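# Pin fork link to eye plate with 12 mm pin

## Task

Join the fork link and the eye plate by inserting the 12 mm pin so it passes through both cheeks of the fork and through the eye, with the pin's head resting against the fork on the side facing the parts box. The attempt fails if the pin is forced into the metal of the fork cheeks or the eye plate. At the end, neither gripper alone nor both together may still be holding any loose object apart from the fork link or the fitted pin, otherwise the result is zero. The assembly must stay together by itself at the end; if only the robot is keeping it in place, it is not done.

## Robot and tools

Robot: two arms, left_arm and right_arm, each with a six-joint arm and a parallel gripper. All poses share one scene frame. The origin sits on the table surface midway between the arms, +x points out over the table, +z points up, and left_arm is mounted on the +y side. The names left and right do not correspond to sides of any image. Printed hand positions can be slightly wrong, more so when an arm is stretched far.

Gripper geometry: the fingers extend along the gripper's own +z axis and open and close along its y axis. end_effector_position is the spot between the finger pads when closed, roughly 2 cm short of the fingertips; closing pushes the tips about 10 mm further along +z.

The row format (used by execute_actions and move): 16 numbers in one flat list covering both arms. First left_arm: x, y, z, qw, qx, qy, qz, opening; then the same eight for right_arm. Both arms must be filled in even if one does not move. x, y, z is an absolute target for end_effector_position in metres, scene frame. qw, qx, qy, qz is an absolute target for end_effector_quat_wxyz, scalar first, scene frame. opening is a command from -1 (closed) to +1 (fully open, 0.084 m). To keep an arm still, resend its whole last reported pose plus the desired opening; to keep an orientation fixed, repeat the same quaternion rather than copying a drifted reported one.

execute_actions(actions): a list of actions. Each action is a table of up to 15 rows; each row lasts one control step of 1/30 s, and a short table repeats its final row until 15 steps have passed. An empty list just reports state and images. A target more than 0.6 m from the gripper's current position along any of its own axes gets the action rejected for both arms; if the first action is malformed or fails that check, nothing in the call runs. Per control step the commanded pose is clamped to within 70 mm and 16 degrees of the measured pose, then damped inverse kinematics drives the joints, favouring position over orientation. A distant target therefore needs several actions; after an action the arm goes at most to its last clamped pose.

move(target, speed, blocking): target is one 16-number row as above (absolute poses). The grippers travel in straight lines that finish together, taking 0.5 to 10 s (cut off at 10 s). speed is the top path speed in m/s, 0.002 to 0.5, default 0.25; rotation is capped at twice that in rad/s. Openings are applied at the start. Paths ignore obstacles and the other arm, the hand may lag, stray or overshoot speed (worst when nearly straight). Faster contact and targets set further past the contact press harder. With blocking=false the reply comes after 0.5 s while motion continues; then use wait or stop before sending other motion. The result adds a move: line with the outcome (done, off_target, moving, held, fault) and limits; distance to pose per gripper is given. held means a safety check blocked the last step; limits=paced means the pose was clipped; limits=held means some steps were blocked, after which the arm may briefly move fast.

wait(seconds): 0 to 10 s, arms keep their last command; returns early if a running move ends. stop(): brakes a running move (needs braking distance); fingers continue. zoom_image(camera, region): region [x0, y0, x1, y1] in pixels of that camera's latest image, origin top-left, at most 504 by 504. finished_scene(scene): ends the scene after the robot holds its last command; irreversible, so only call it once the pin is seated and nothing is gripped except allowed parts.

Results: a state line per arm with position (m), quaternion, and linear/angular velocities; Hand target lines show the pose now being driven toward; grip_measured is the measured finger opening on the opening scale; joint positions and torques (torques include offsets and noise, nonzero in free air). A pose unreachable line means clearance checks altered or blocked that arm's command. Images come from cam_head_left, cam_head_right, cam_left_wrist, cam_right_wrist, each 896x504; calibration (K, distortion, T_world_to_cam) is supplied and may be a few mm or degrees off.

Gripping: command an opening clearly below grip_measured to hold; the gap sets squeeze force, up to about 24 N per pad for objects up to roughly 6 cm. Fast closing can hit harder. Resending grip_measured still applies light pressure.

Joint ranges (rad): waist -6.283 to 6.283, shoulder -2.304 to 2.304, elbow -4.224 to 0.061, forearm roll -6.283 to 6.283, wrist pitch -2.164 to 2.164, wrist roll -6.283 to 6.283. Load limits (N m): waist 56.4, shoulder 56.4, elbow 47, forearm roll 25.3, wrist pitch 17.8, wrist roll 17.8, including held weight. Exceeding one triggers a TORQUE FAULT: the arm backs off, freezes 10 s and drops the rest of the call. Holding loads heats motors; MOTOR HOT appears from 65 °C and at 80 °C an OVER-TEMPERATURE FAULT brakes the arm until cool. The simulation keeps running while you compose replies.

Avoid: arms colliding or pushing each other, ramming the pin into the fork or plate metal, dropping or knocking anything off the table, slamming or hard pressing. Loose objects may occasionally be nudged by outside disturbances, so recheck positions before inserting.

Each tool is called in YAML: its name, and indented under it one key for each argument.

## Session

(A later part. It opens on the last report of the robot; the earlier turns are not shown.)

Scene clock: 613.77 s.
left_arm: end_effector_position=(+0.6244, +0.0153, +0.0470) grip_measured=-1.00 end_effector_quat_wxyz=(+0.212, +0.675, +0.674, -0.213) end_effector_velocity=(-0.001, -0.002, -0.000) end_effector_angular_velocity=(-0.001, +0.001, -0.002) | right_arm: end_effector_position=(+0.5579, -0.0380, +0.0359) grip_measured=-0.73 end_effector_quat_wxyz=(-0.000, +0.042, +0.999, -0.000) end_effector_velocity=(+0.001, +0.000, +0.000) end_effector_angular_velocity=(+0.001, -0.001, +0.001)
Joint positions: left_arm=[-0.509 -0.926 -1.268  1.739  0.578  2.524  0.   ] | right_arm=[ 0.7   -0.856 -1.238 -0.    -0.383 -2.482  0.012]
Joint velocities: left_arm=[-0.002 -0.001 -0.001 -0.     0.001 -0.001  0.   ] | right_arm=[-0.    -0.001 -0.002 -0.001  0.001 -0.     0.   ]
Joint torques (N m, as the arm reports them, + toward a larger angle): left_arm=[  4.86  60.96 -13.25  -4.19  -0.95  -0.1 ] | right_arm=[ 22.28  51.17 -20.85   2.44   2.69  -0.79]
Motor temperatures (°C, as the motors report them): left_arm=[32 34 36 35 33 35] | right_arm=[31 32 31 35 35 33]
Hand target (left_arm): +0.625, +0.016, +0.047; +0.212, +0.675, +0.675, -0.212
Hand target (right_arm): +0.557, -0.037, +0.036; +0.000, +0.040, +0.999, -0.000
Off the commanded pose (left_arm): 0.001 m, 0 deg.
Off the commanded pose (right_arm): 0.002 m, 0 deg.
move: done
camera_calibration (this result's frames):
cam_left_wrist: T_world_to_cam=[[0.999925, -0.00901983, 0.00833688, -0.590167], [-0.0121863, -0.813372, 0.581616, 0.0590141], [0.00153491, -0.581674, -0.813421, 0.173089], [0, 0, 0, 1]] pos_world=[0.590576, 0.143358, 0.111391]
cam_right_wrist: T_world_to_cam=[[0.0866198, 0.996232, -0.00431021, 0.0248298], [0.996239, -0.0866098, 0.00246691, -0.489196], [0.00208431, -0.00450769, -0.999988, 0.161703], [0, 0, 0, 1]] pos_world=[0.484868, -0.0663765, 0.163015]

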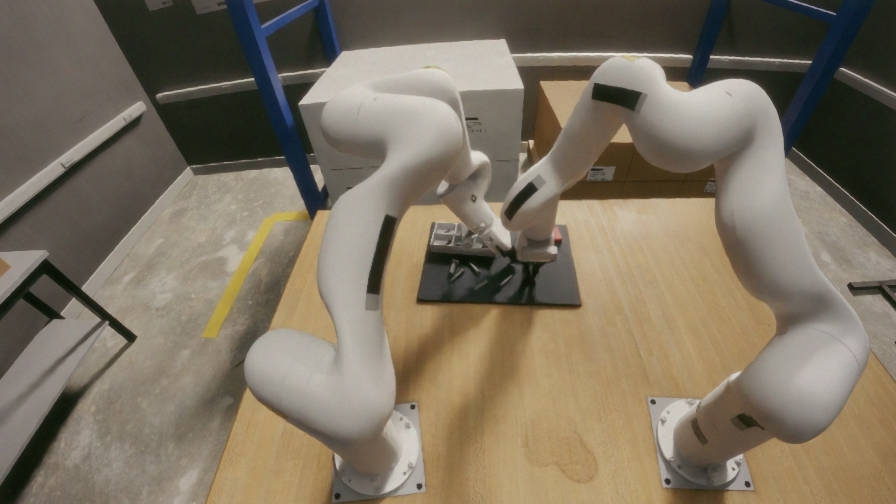

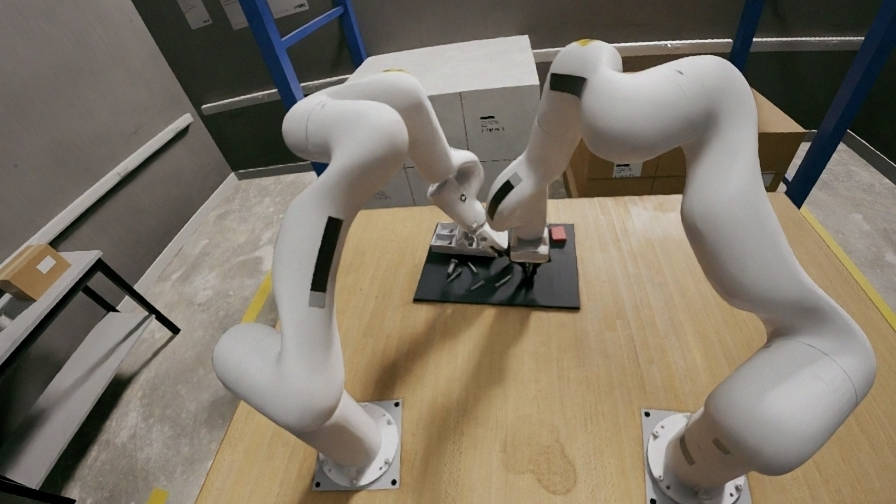

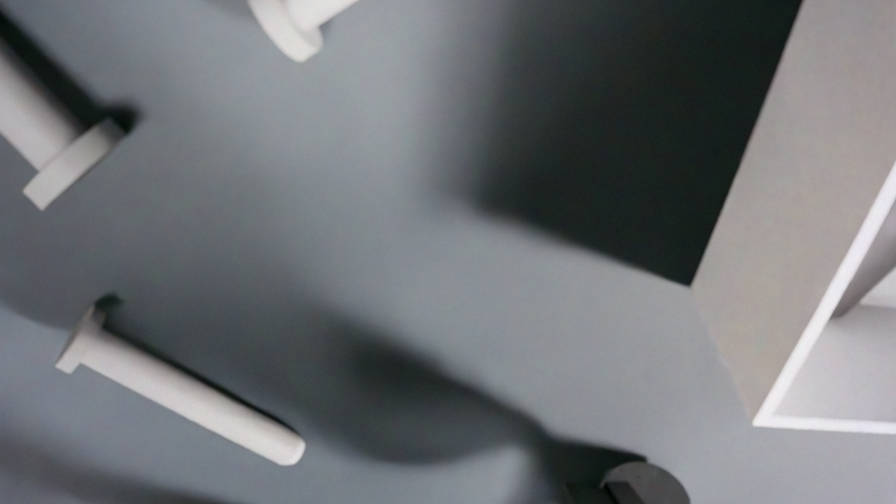

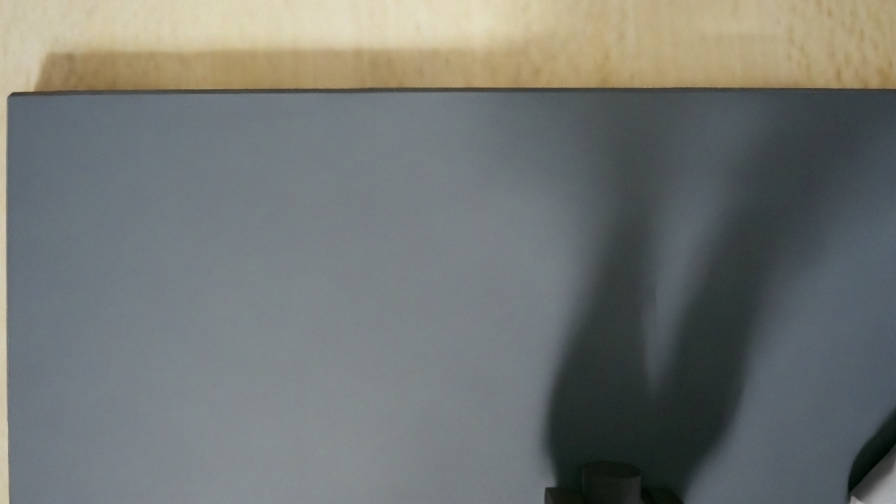

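move:
  target: [0.632,0.024,0.047,0.212,0.675,0.675,-0.212,-1,0.557,-0.038,0.036,0,0.04,0.999,0,0.2]
  speed: 0.01

move:
  target: [0.6315,0.014,0.047,0.212,0.675,0.675,-0.212,-1,0.45,-0.1,0.12,0,0.04,0.999,0,0.2]
  speed: 0.04

Scene clock: 616.30 s.
left_arm: end_effector_position=(+0.6317, +0.0240, +0.0466) grip_measured=-1.00 end_effector_quat_wxyz=(+0.212, +0.675, +0.675, -0.212) end_effector_velocity=(+0.001, +0.001, +0.002) end_effector_angular_velocity=(-0.002, -0.001, -0.002) | right_arm: end_effector_position=(+0.5570, -0.0380, +0.0360) grip_measured=+0.19 end_effector_quat_wxyz=(+0.000, +0.040, +0.999, -0.000) end_effector_velocity=(-0.001, +0.000, -0.000) end_effector_angular_velocity=(-0.001, +0.000, +0.003)
Joint positions: left_arm=[-0.492 -0.932 -1.281  1.763  0.583  2.514  0.   ] | right_arm=[ 0.701 -0.854 -1.236  0.    -0.381 -2.484  0.052]
Joint velocities: left_arm=[ 0.002  0.001 -0.002  0.005  0.003 -0.002  0.   ] | right_arm=[ 0.001 -0.     0.001 -0.001  0.    -0.001 -0.   ]
Joint torques (N m, as the arm reports them, + toward a larger angle): left_arm=[ 6.46 67.14 -8.83 -1.75  0.85 -0.28] | right_arm=[ -0.45  38.51 -12.24  -0.99   0.16  -0.26]
Motor temperatures (°C, as the motors report them): left_arm=[32 34 36 35 33 35] | right_arm=[31 32 31 35 35 33]
Hand target (left_arm): +0.632, +0.024, +0.047; +0.212, +0.675, +0.675, -0.212
Hand target (right_arm): +0.557, -0.038, +0.036; +0.000, +0.040, +0.999, -0.000
Off the commanded pose (left_arm): 0.000 m, 0 deg.
Off the commanded pose (right_arm): 0.000 m, 0 deg.
move: done
camera_calibration (this result's frames):
cam_left_wrist: T_world_to_cam=[[0.999924, -0.00792645, 0.00941861, -0.597497], [-0.0119208, -0.81439, 0.580196, 0.0663421], [0.00307153, -0.580264, -0.814423, 0.176849], [0, 0, 0, 1]] pos_world=[0.597699, 0.151911, 0.111166]
cam_right_wrist: T_world_to_cam=[[0.0836849, 0.996483, -0.00421164, 0.0265086], [0.99649, -0.0836745, 0.00257992, -0.488317], [0.00221844, -0.00441275, -0.999988, 0.161691], [0, 0, 0, 1]] pos_world=[0.484026, -0.0665616, 0.16306]

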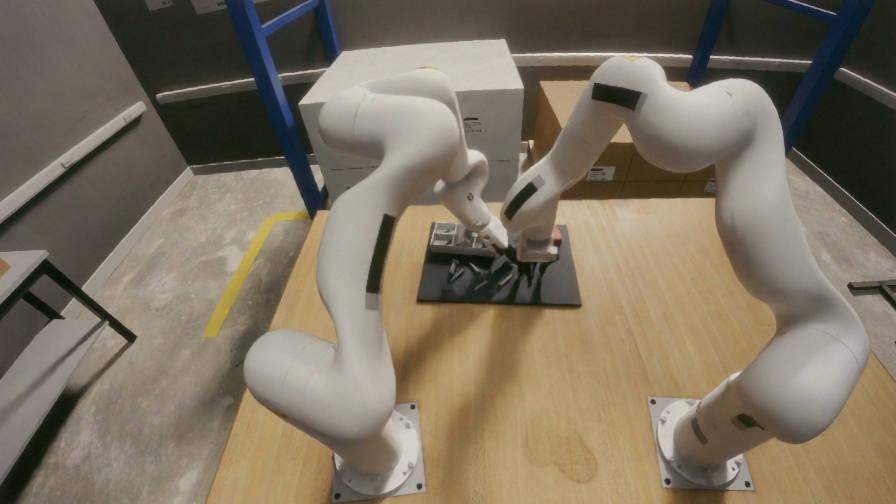

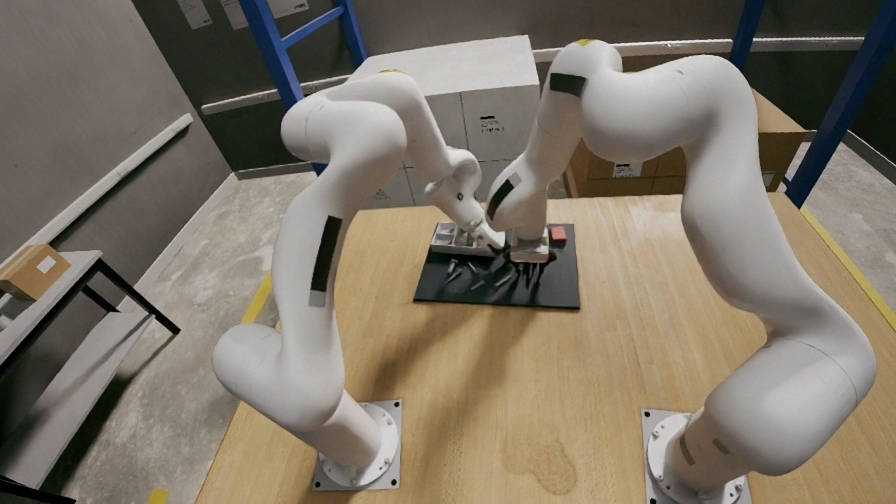

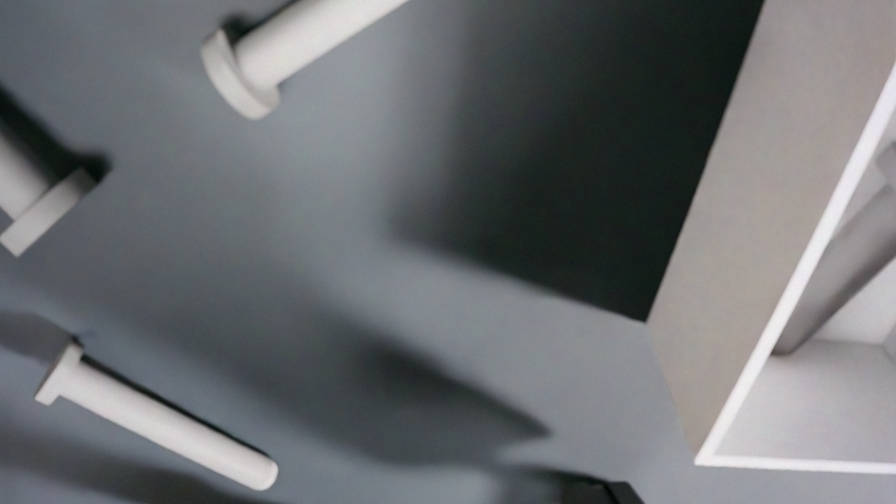

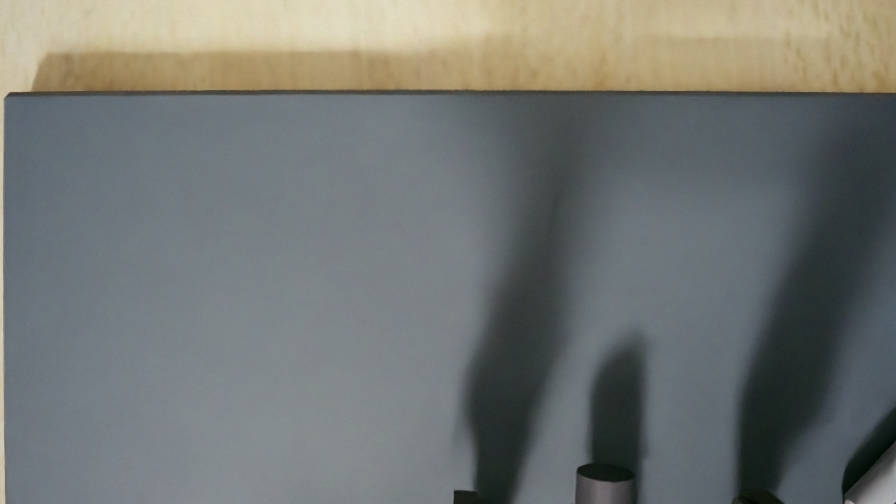

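Scene clock: 620.40 s.
left_arm: end_effector_position=(+0.6333, +0.0160, +0.0478) grip_measured=-1.00 end_effector_quat_wxyz=(+0.213, +0.673, +0.676, -0.211) end_effector_velocity=(+0.000, +0.001, -0.000) end_effector_angular_velocity=(+0.001, +0.001, +0.001) | right_arm: end_effector_position=(+0.4503, -0.0998, +0.1203) grip_measured=+0.19 end_effector_quat_wxyz=(-0.000, +0.040, +0.999, -0.000) end_effector_velocity=(-0.001, -0.000, +0.001) end_effector_angular_velocity=(+0.001, -0.001, -0.001)
Joint positions: left_arm=[-0.504 -0.936 -1.291  1.758  0.579  2.503  0.   ] | right_arm=[ 0.715 -0.475 -0.835 -0.    -0.36  -2.47   0.052]
Joint velocities: left_arm=[ 0.001 -0.     0.     0.    -0.    -0.     0.   ] | right_arm=[-0.     0.005  0.003  0.    -0.001  0.     0.   ]
Joint torques (N m, as the arm reports them, + toward a larger angle): left_arm=[-29.84  37.3   -8.61  -4.97   2.85  -0.18] | right_arm=[  0.2   29.66 -12.13  -0.58   0.27  -0.16]
Motor temperatures (°C, as the motors report them): left_arm=[32 34 36 35 33 35] | right_arm=[31 32 31 35 35 33]
Hand target (left_arm): +0.632, +0.014, +0.047; +0.212, +0.675, +0.675, -0.212
Hand target (right_arm): +0.450, -0.100, +0.120; +0.000, +0.040, +0.999, -0.000
Off the commanded pose (left_arm): 0.003 m, 0 deg.
Off the commanded pose (right_arm): 0.000 m, 0 deg.
move: done
camera_calibration (this result's frames):
cam_left_wrist: T_world_to_cam=[[0.999931, -0.00416863, 0.0109808, -0.599296], [-0.00977323, -0.813837, 0.581011, 0.057759], [0.00651457, -0.581079, -0.813821, 0.170981], [0, 0, 0, 1]] pos_world=[0.598706, 0.143862, 0.11217]
cam_right_wrist: T_world_to_cam=[[0.0836566, 0.996485, -0.0042835, 0.0973726], [0.996492, -0.083646, 0.00258081, -0.387385], [0.00221344, -0.00448437, -0.999987, 0.245943], [0, 0, 0, 1]] pos_world=[0.377336, -0.128331, 0.247357]

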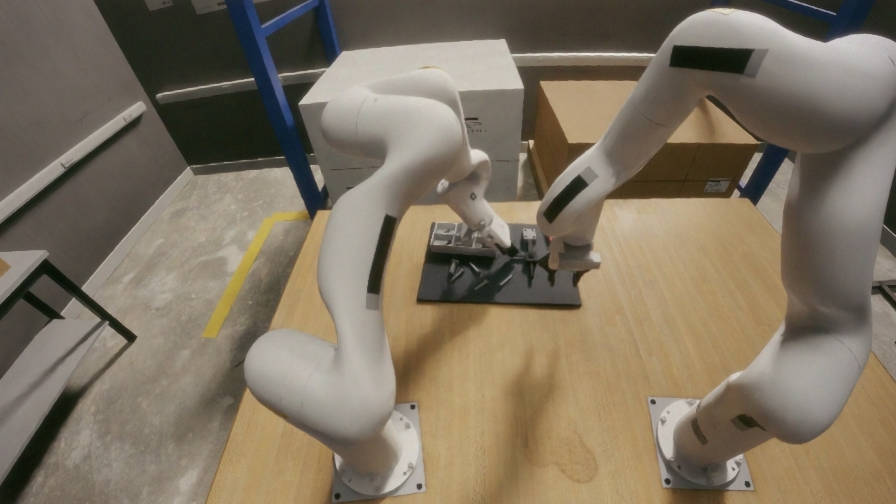

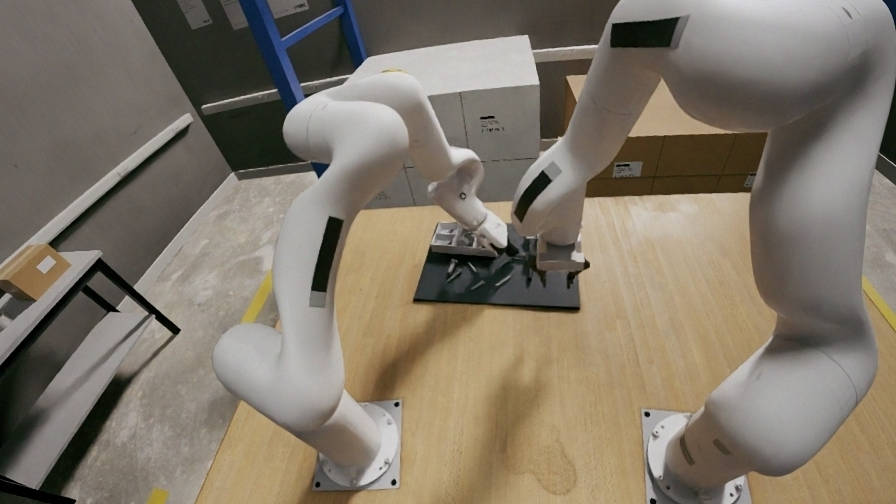

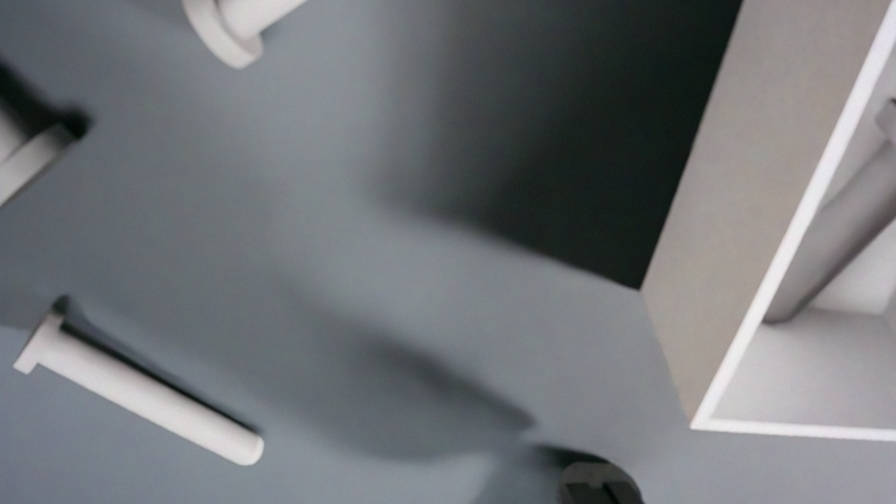

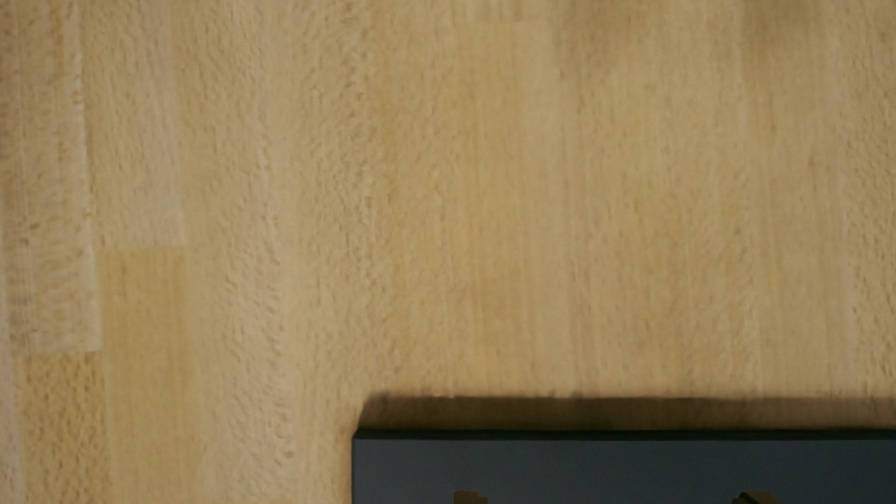

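execute_actions:
  actions:
    - [[0.630,0.0152,0.047,0.212,0.675,0.675,-0.212,-1,0.45,-0.1,0.12,0,0.04,0.999,0,0.2]]
    - [[0.628,0.015,0.047,0.212,0.675,0.675,-0.212,-1,0.45,-0.1,0.12,0,0.04,0.999,0,0.2]]
    - [[0.628,0.015,0.049,0.212,0.675,0.675,-0.212,-1,0.45,-0.1,0.12,0,0.04,0.999,0,0.2]]
    - [[0.630,0.015,0.051,0.212,0.675,0.675,-0.212,-1,0.45,-0.1,0.12,0,0.04,0.999,0,0.2]]
    - [[0.630,0.015,0.048,0.212,0.675,0.675,-0.212,-1,0.45,-0.1,0.12,0,0.04,0.999,0,0.2]]
    - [[0.630,0.015,0.045,0.212,0.675,0.675,-0.212,-1,0.45,-0.1,0.12,0,0.04,0.999,0,0.2]]
    - [[0.630,0.015,0.043,0.212,0.675,0.675,-0.212,-1,0.45,-0.1,0.12,0,0.04,0.999,0,0.2]]

Scene clock: 625.83 s.
left_arm: end_effector_position=(+0.6316, +0.0141, +0.0478) grip_measured=-1.00 end_effector_quat_wxyz=(+0.215, +0.675, +0.673, -0.212) end_effector_velocity=(+0.001, -0.000, +0.001) end_effector_angular_velocity=(-0.000, -0.003, +0.001) | right_arm: end_effector_position=(+0.4500, -0.1000, +0.1200) grip_measured=+0.19 end_effector_quat_wxyz=(+0.000, +0.040, +0.999, +0.000) end_effector_velocity=(+0.001, -0.000, +0.000) end_effector_angular_velocity=(+0.001, -0.000, -0.004)
Joint positions: left_arm=[-0.506 -0.935 -1.287  1.746  0.58   2.518  0.   ] | right_arm=[ 0.715 -0.475 -0.834  0.    -0.359 -2.47   0.052]
Joint velocities: left_arm=[-0.     0.002 -0.001 -0.002 -0.002  0.001  0.   ] | right_arm=[-0.002 -0.    -0.001  0.001 -0.     0.001 -0.   ]
Joint torques (N m, as the arm reports them, + toward a larger angle): left_arm=[-16.65  14.75 -10.18  -6.45  -3.12   0.07] | right_arm=[ -1.81  31.06 -11.65  -1.23   0.59  -0.16]
Motor temperatures (°C, as the motors report them): left_arm=[32 34 36 35 33 35] | right_arm=[31 32 31 35 35 33]
Hand target (left_arm): +0.630, +0.015, +0.043; +0.212, +0.675, +0.675, -0.212
Hand target (right_arm): +0.450, -0.100, +0.120; +0.000, +0.040, +0.999, -0.000
Off the commanded pose (left_arm): 0.005 m, 0 deg.
Off the commanded pose (right_arm): 0.000 m, 0 deg.
camera_calibration (this result's frames):
cam_left_wrist: T_world_to_cam=[[0.999853, -0.00869916, 0.0147925, -0.597687], [-0.0157013, -0.811615, 0.583982, 0.0598135], [0.00692569, -0.584128, -0.811632, 0.169536], [0, 0, 0, 1]] pos_world=[0.597364, 0.142377, 0.111512]
cam_right_wrist: T_world_to_cam=[[0.0836394, 0.996487, -0.00420582, 0.0976187], [0.996494, -0.0836291, 0.00257943, -0.38708], [0.00221864, -0.00440682, -0.999988, 0.245651], [0, 0, 0, 1]] pos_world=[0.377013, -0.128564, 0.247057]

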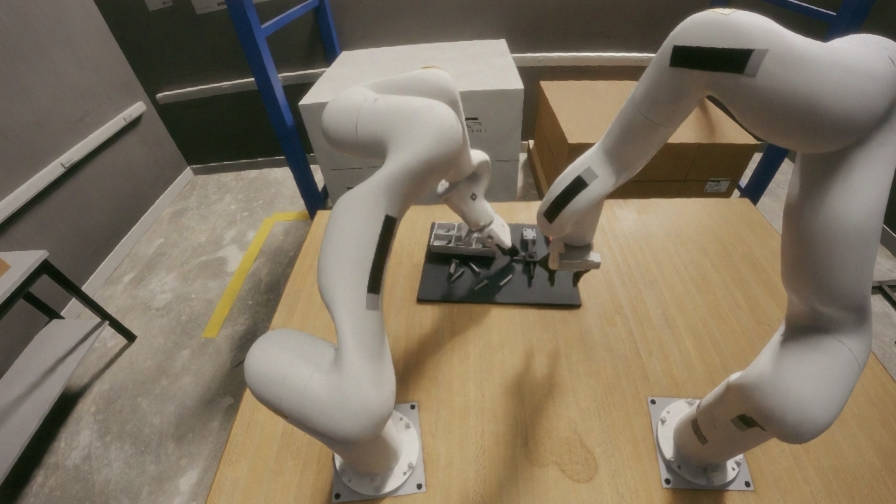

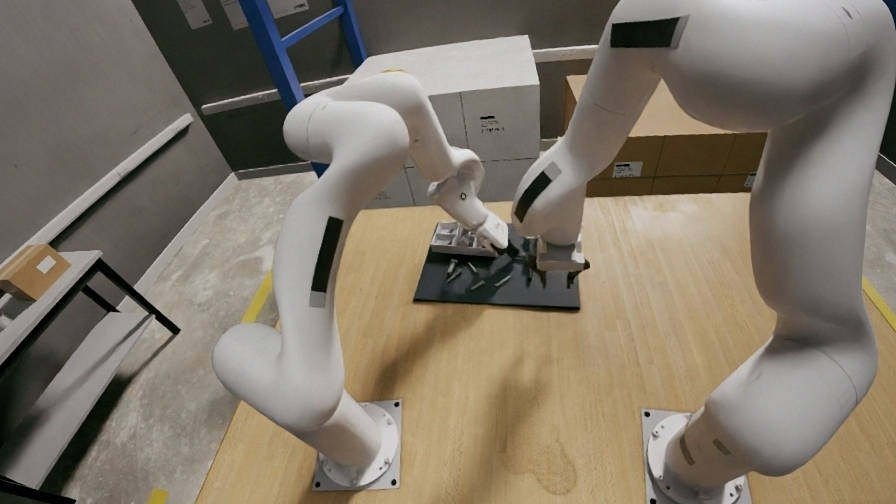

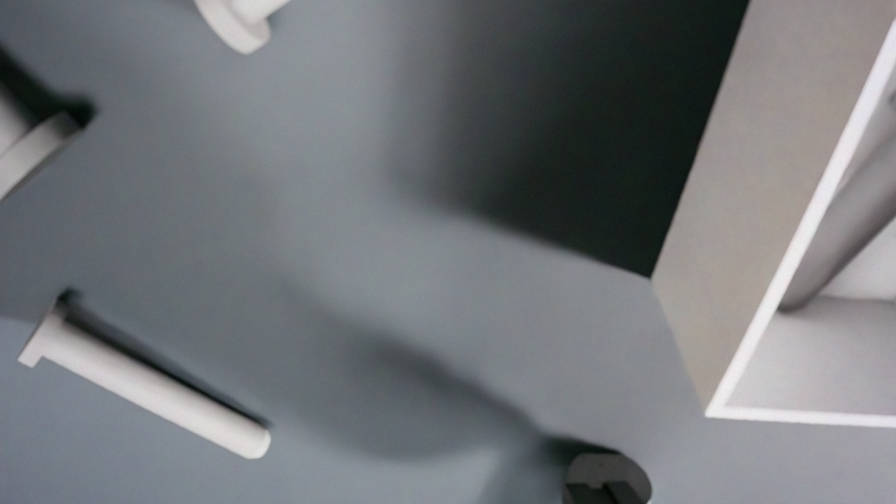

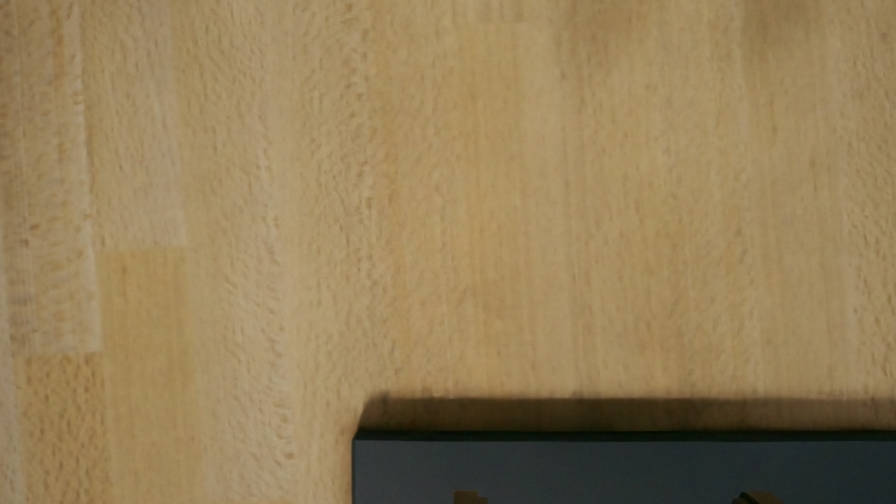

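move:
  target: [0.63,0.03,0.055,0.212,0.675,0.675,-0.212,-1,0.45,-0.1,0.12,0,0.04,0.999,0,0.2]
  speed: 0.03

move:
  target: [0.68,0.15,0.11,0,0,0.866,-0.5,-1,0.629,-0.10,0.12,0,0.707,0.707,0,0.2]

Scene clock: 628.07 s.
left_arm: end_effector_position=(+0.6299, +0.0298, +0.0548) grip_measured=-1.00 end_effector_quat_wxyz=(+0.212, +0.675, +0.675, -0.212) end_effector_velocity=(+0.000, +0.001, +0.002) end_effector_angular_velocity=(-0.000, -0.001, +0.000) | right_arm: end_effector_position=(+0.4500, -0.1000, +0.1200) grip_measured=+0.19 end_effector_quat_wxyz=(-0.000, +0.040, +0.999, +0.000) end_effector_velocity=(+0.000, +0.001, +0.000) end_effector_angular_velocity=(+0.000, -0.001, +0.000)
Joint positions: left_arm=[-0.483 -0.91  -1.263  1.776  0.587  2.508  0.   ] | right_arm=[ 0.715 -0.475 -0.834  0.    -0.359 -2.47   0.052]
Joint velocities: left_arm=[ 0.002  0.004  0.002  0.003  0.001 -0.002  0.   ] | right_arm=[ 0.001 -0.    -0.001  0.    -0.    -0.    -0.   ]
Joint torques (N m, as the arm reports them, + toward a larger angle): left_arm=[ 6.75 67.36 -8.85 -1.44  0.93 -0.25] | right_arm=[ -1.25  29.71 -11.87  -1.2    0.34  -0.08]
Motor temperatures (°C, as the motors report them): left_arm=[32 34 36 35 33 35] | right_arm=[31 32 31 35 35 33]
Hand target (left_arm): +0.630, +0.030, +0.055; +0.212, +0.675, +0.675, -0.212
Hand target (right_arm): +0.450, -0.100, +0.120; +0.000, +0.040, +0.999, -0.000
Off the commanded pose (left_arm): 0.000 m, 0 deg.
Off the commanded pose (right_arm): 0.000 m, 0 deg.
move: done
camera_calibration (this result's frames):
cam_left_wrist: T_world_to_cam=[[0.999921, -0.00804553, 0.00967651, -0.595729], [-0.012169, -0.814093, 0.580606, 0.0664582], [0.0032063, -0.580678, -0.814127, 0.186826], [0, 0, 0, 1]] pos_world=[0.595891, 0.157796, 0.119279]
cam_right_wrist: T_world_to_cam=[[0.0836397, 0.996487, -0.00420588, 0.0976186], [0.996494, -0.0836294, 0.00257934, -0.38708], [0.00221855, -0.00440687, -0.999988, 0.245651], [0, 0, 0, 1]] pos_world=[0.377013, -0.128564, 0.247057]

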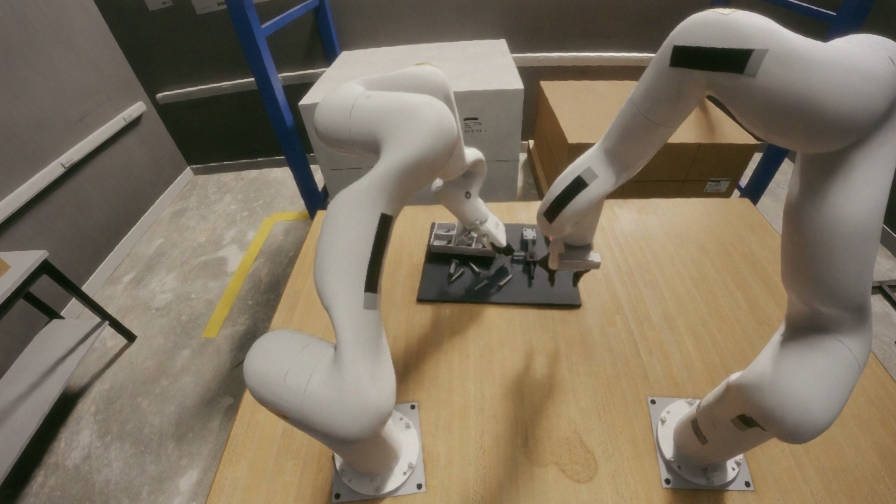

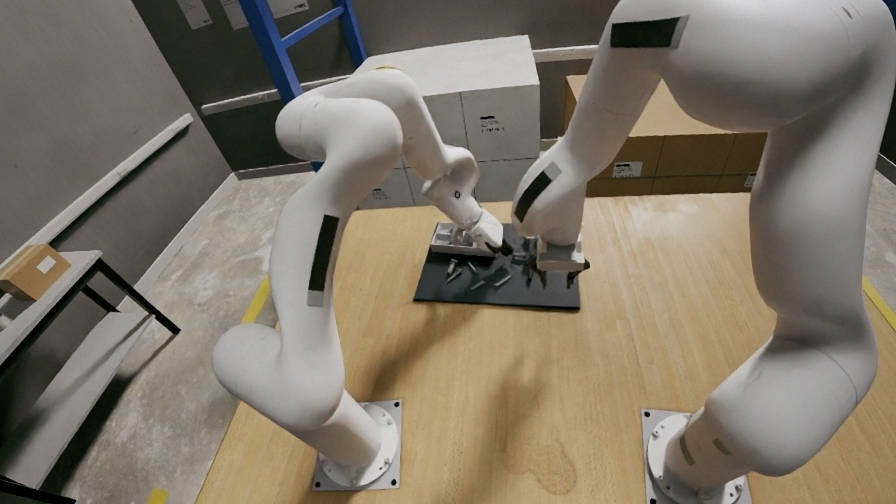

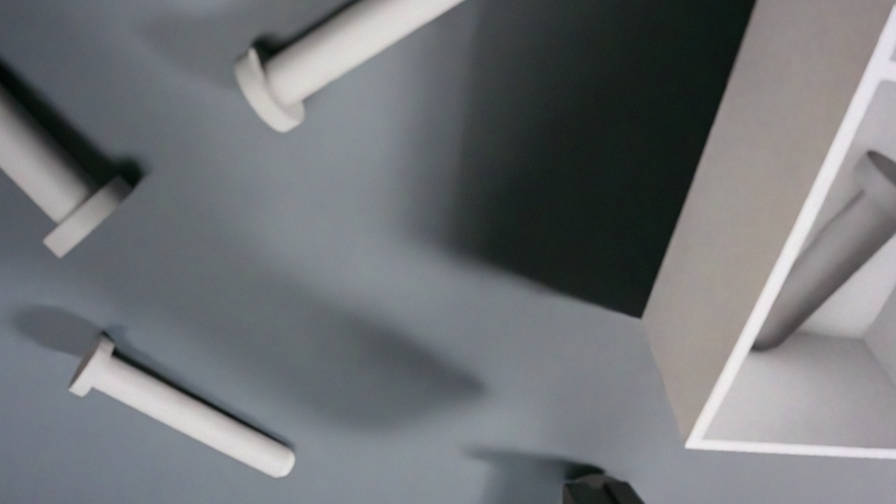

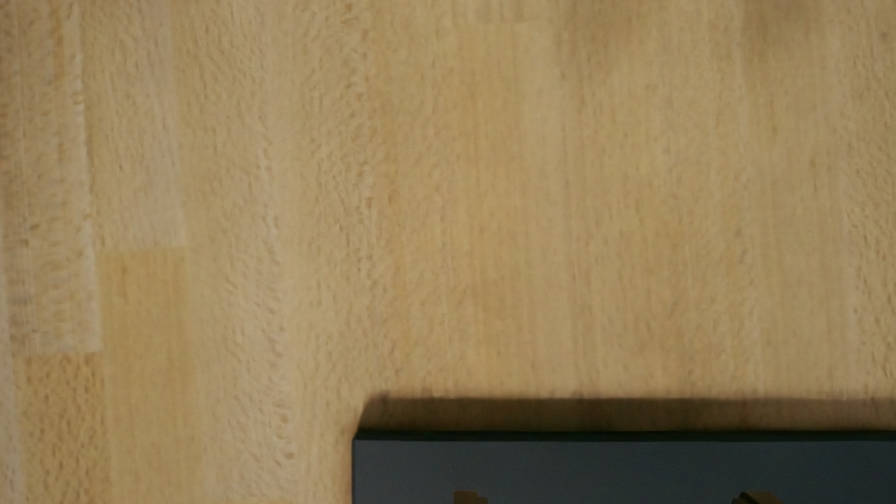

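Scene clock: 631.80 s.
left_arm: end_effector_position=(+0.6798, +0.1500, +0.1100) grip_measured=-1.00 end_effector_quat_wxyz=(-0.000, +0.001, +0.866, -0.500) end_effector_velocity=(+0.000, +0.001, -0.000) end_effector_angular_velocity=(-0.001, +0.008, +0.005) | right_arm: end_effector_position=(+0.6289, -0.0998, +0.1194) grip_measured=+0.19 end_effector_quat_wxyz=(-0.000, +0.707, +0.707, +0.000) end_effector_velocity=(+0.001, +0.001, +0.000) end_effector_angular_velocity=(-0.003, -0.001, -0.009)
Joint positions: left_arm=[-0.156 -0.987 -1.345  1.775  1.085  1.164  0.   ] | right_arm=[ 0.554 -0.768 -1.33   0.002 -0.562 -1.142  0.052]
Joint velocities: left_arm=[ 0.002 -0.001 -0.     0.     0.001 -0.009  0.   ] | right_arm=[ 0.001 -0.002 -0.004 -0.005 -0.003  0.015  0.   ]
Joint torques (N m, as the arm reports them, + toward a larger angle): left_arm=[ 5.87 69.23 -8.65 -1.35  1.38 -0.23] | right_arm=[ -2.35  40.84 -12.84  -0.06   0.2   -0.13]
Motor temperatures (°C, as the motors report them): left_arm=[32 34 36 35 33 35] | right_arm=[31 32 31 35 35 33]
Hand target (left_arm): +0.680, +0.150, +0.110; -0.000, +0.000, +0.866, -0.500
Hand target (right_arm): +0.629, -0.100, +0.119; -0.000, +0.707, +0.707, +0.000
Off the commanded pose (left_arm): 0.000 m, 0 deg.
Off the commanded pose (right_arm): 0.001 m, 0 deg.
move: done
camera_calibration (this result's frames):
cam_left_wrist: T_world_to_cam=[[0.0130107, 0.503099, -0.864131, 0.0451961], [0.999866, 0.00200339, 0.0162208, -0.61548], [0.00989185, -0.864227, -0.503006, 0.305115], [0, 0, 0, 1]] pos_world=[0.611791, 0.242183, 0.202513]
cam_right_wrist: T_world_to_cam=[[0.999986, -0.00264987, -0.0045034, -0.59347], [-0.00264247, -0.999995, 0.00164807, -0.0283035], [-0.00450775, -0.00163615, -0.999989, 0.249156], [0, 0, 0, 1]] pos_world=[0.594511, -0.0294683, 0.246527]

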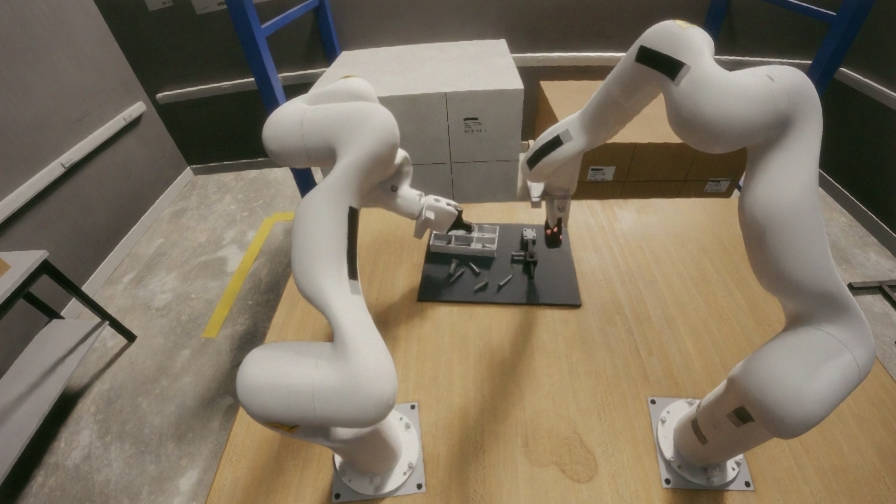

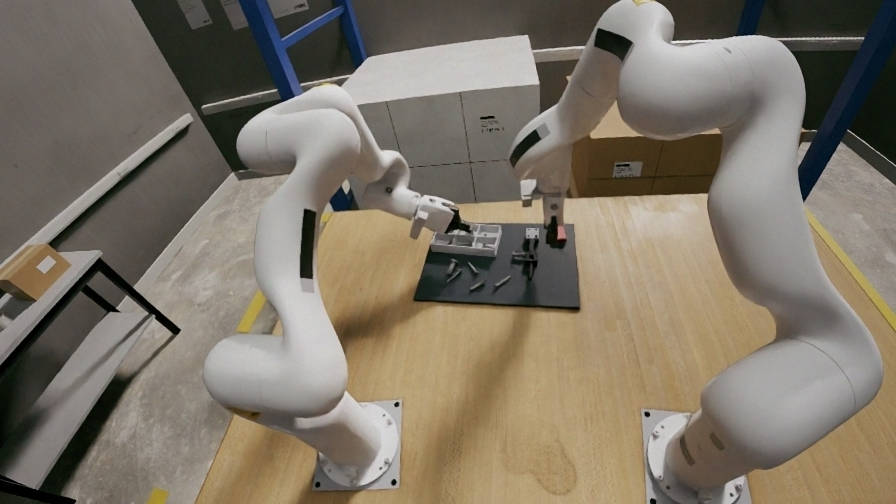

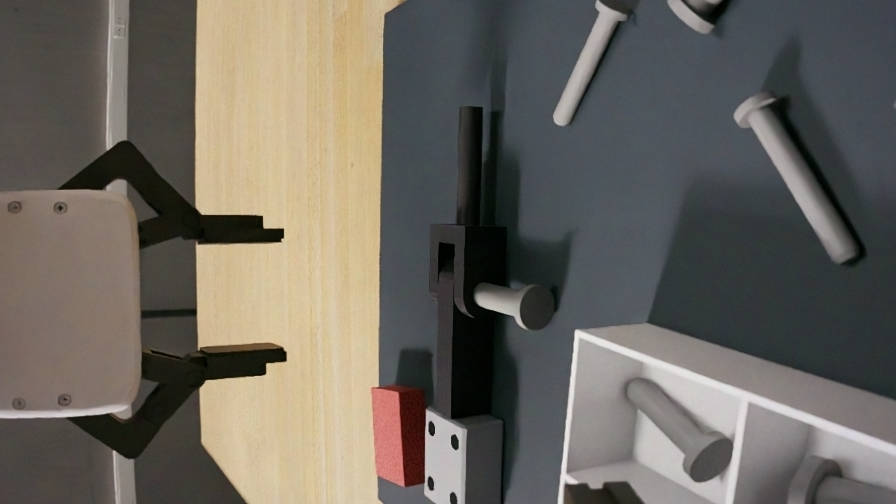

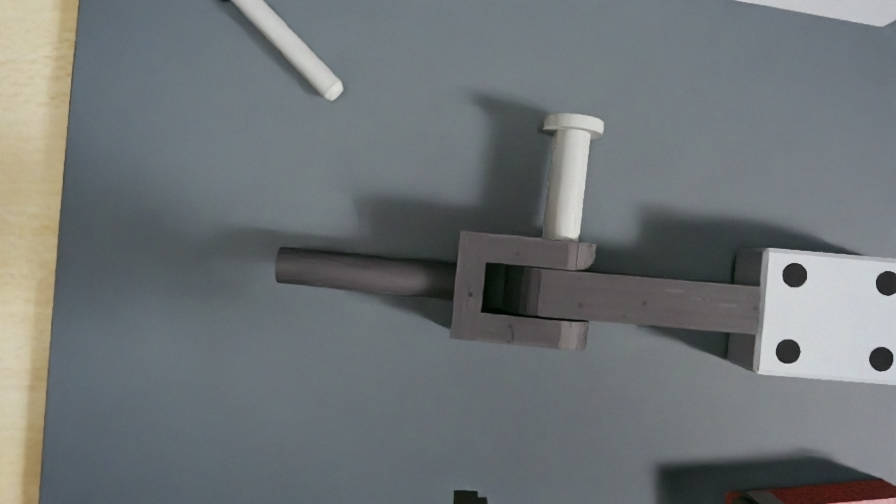

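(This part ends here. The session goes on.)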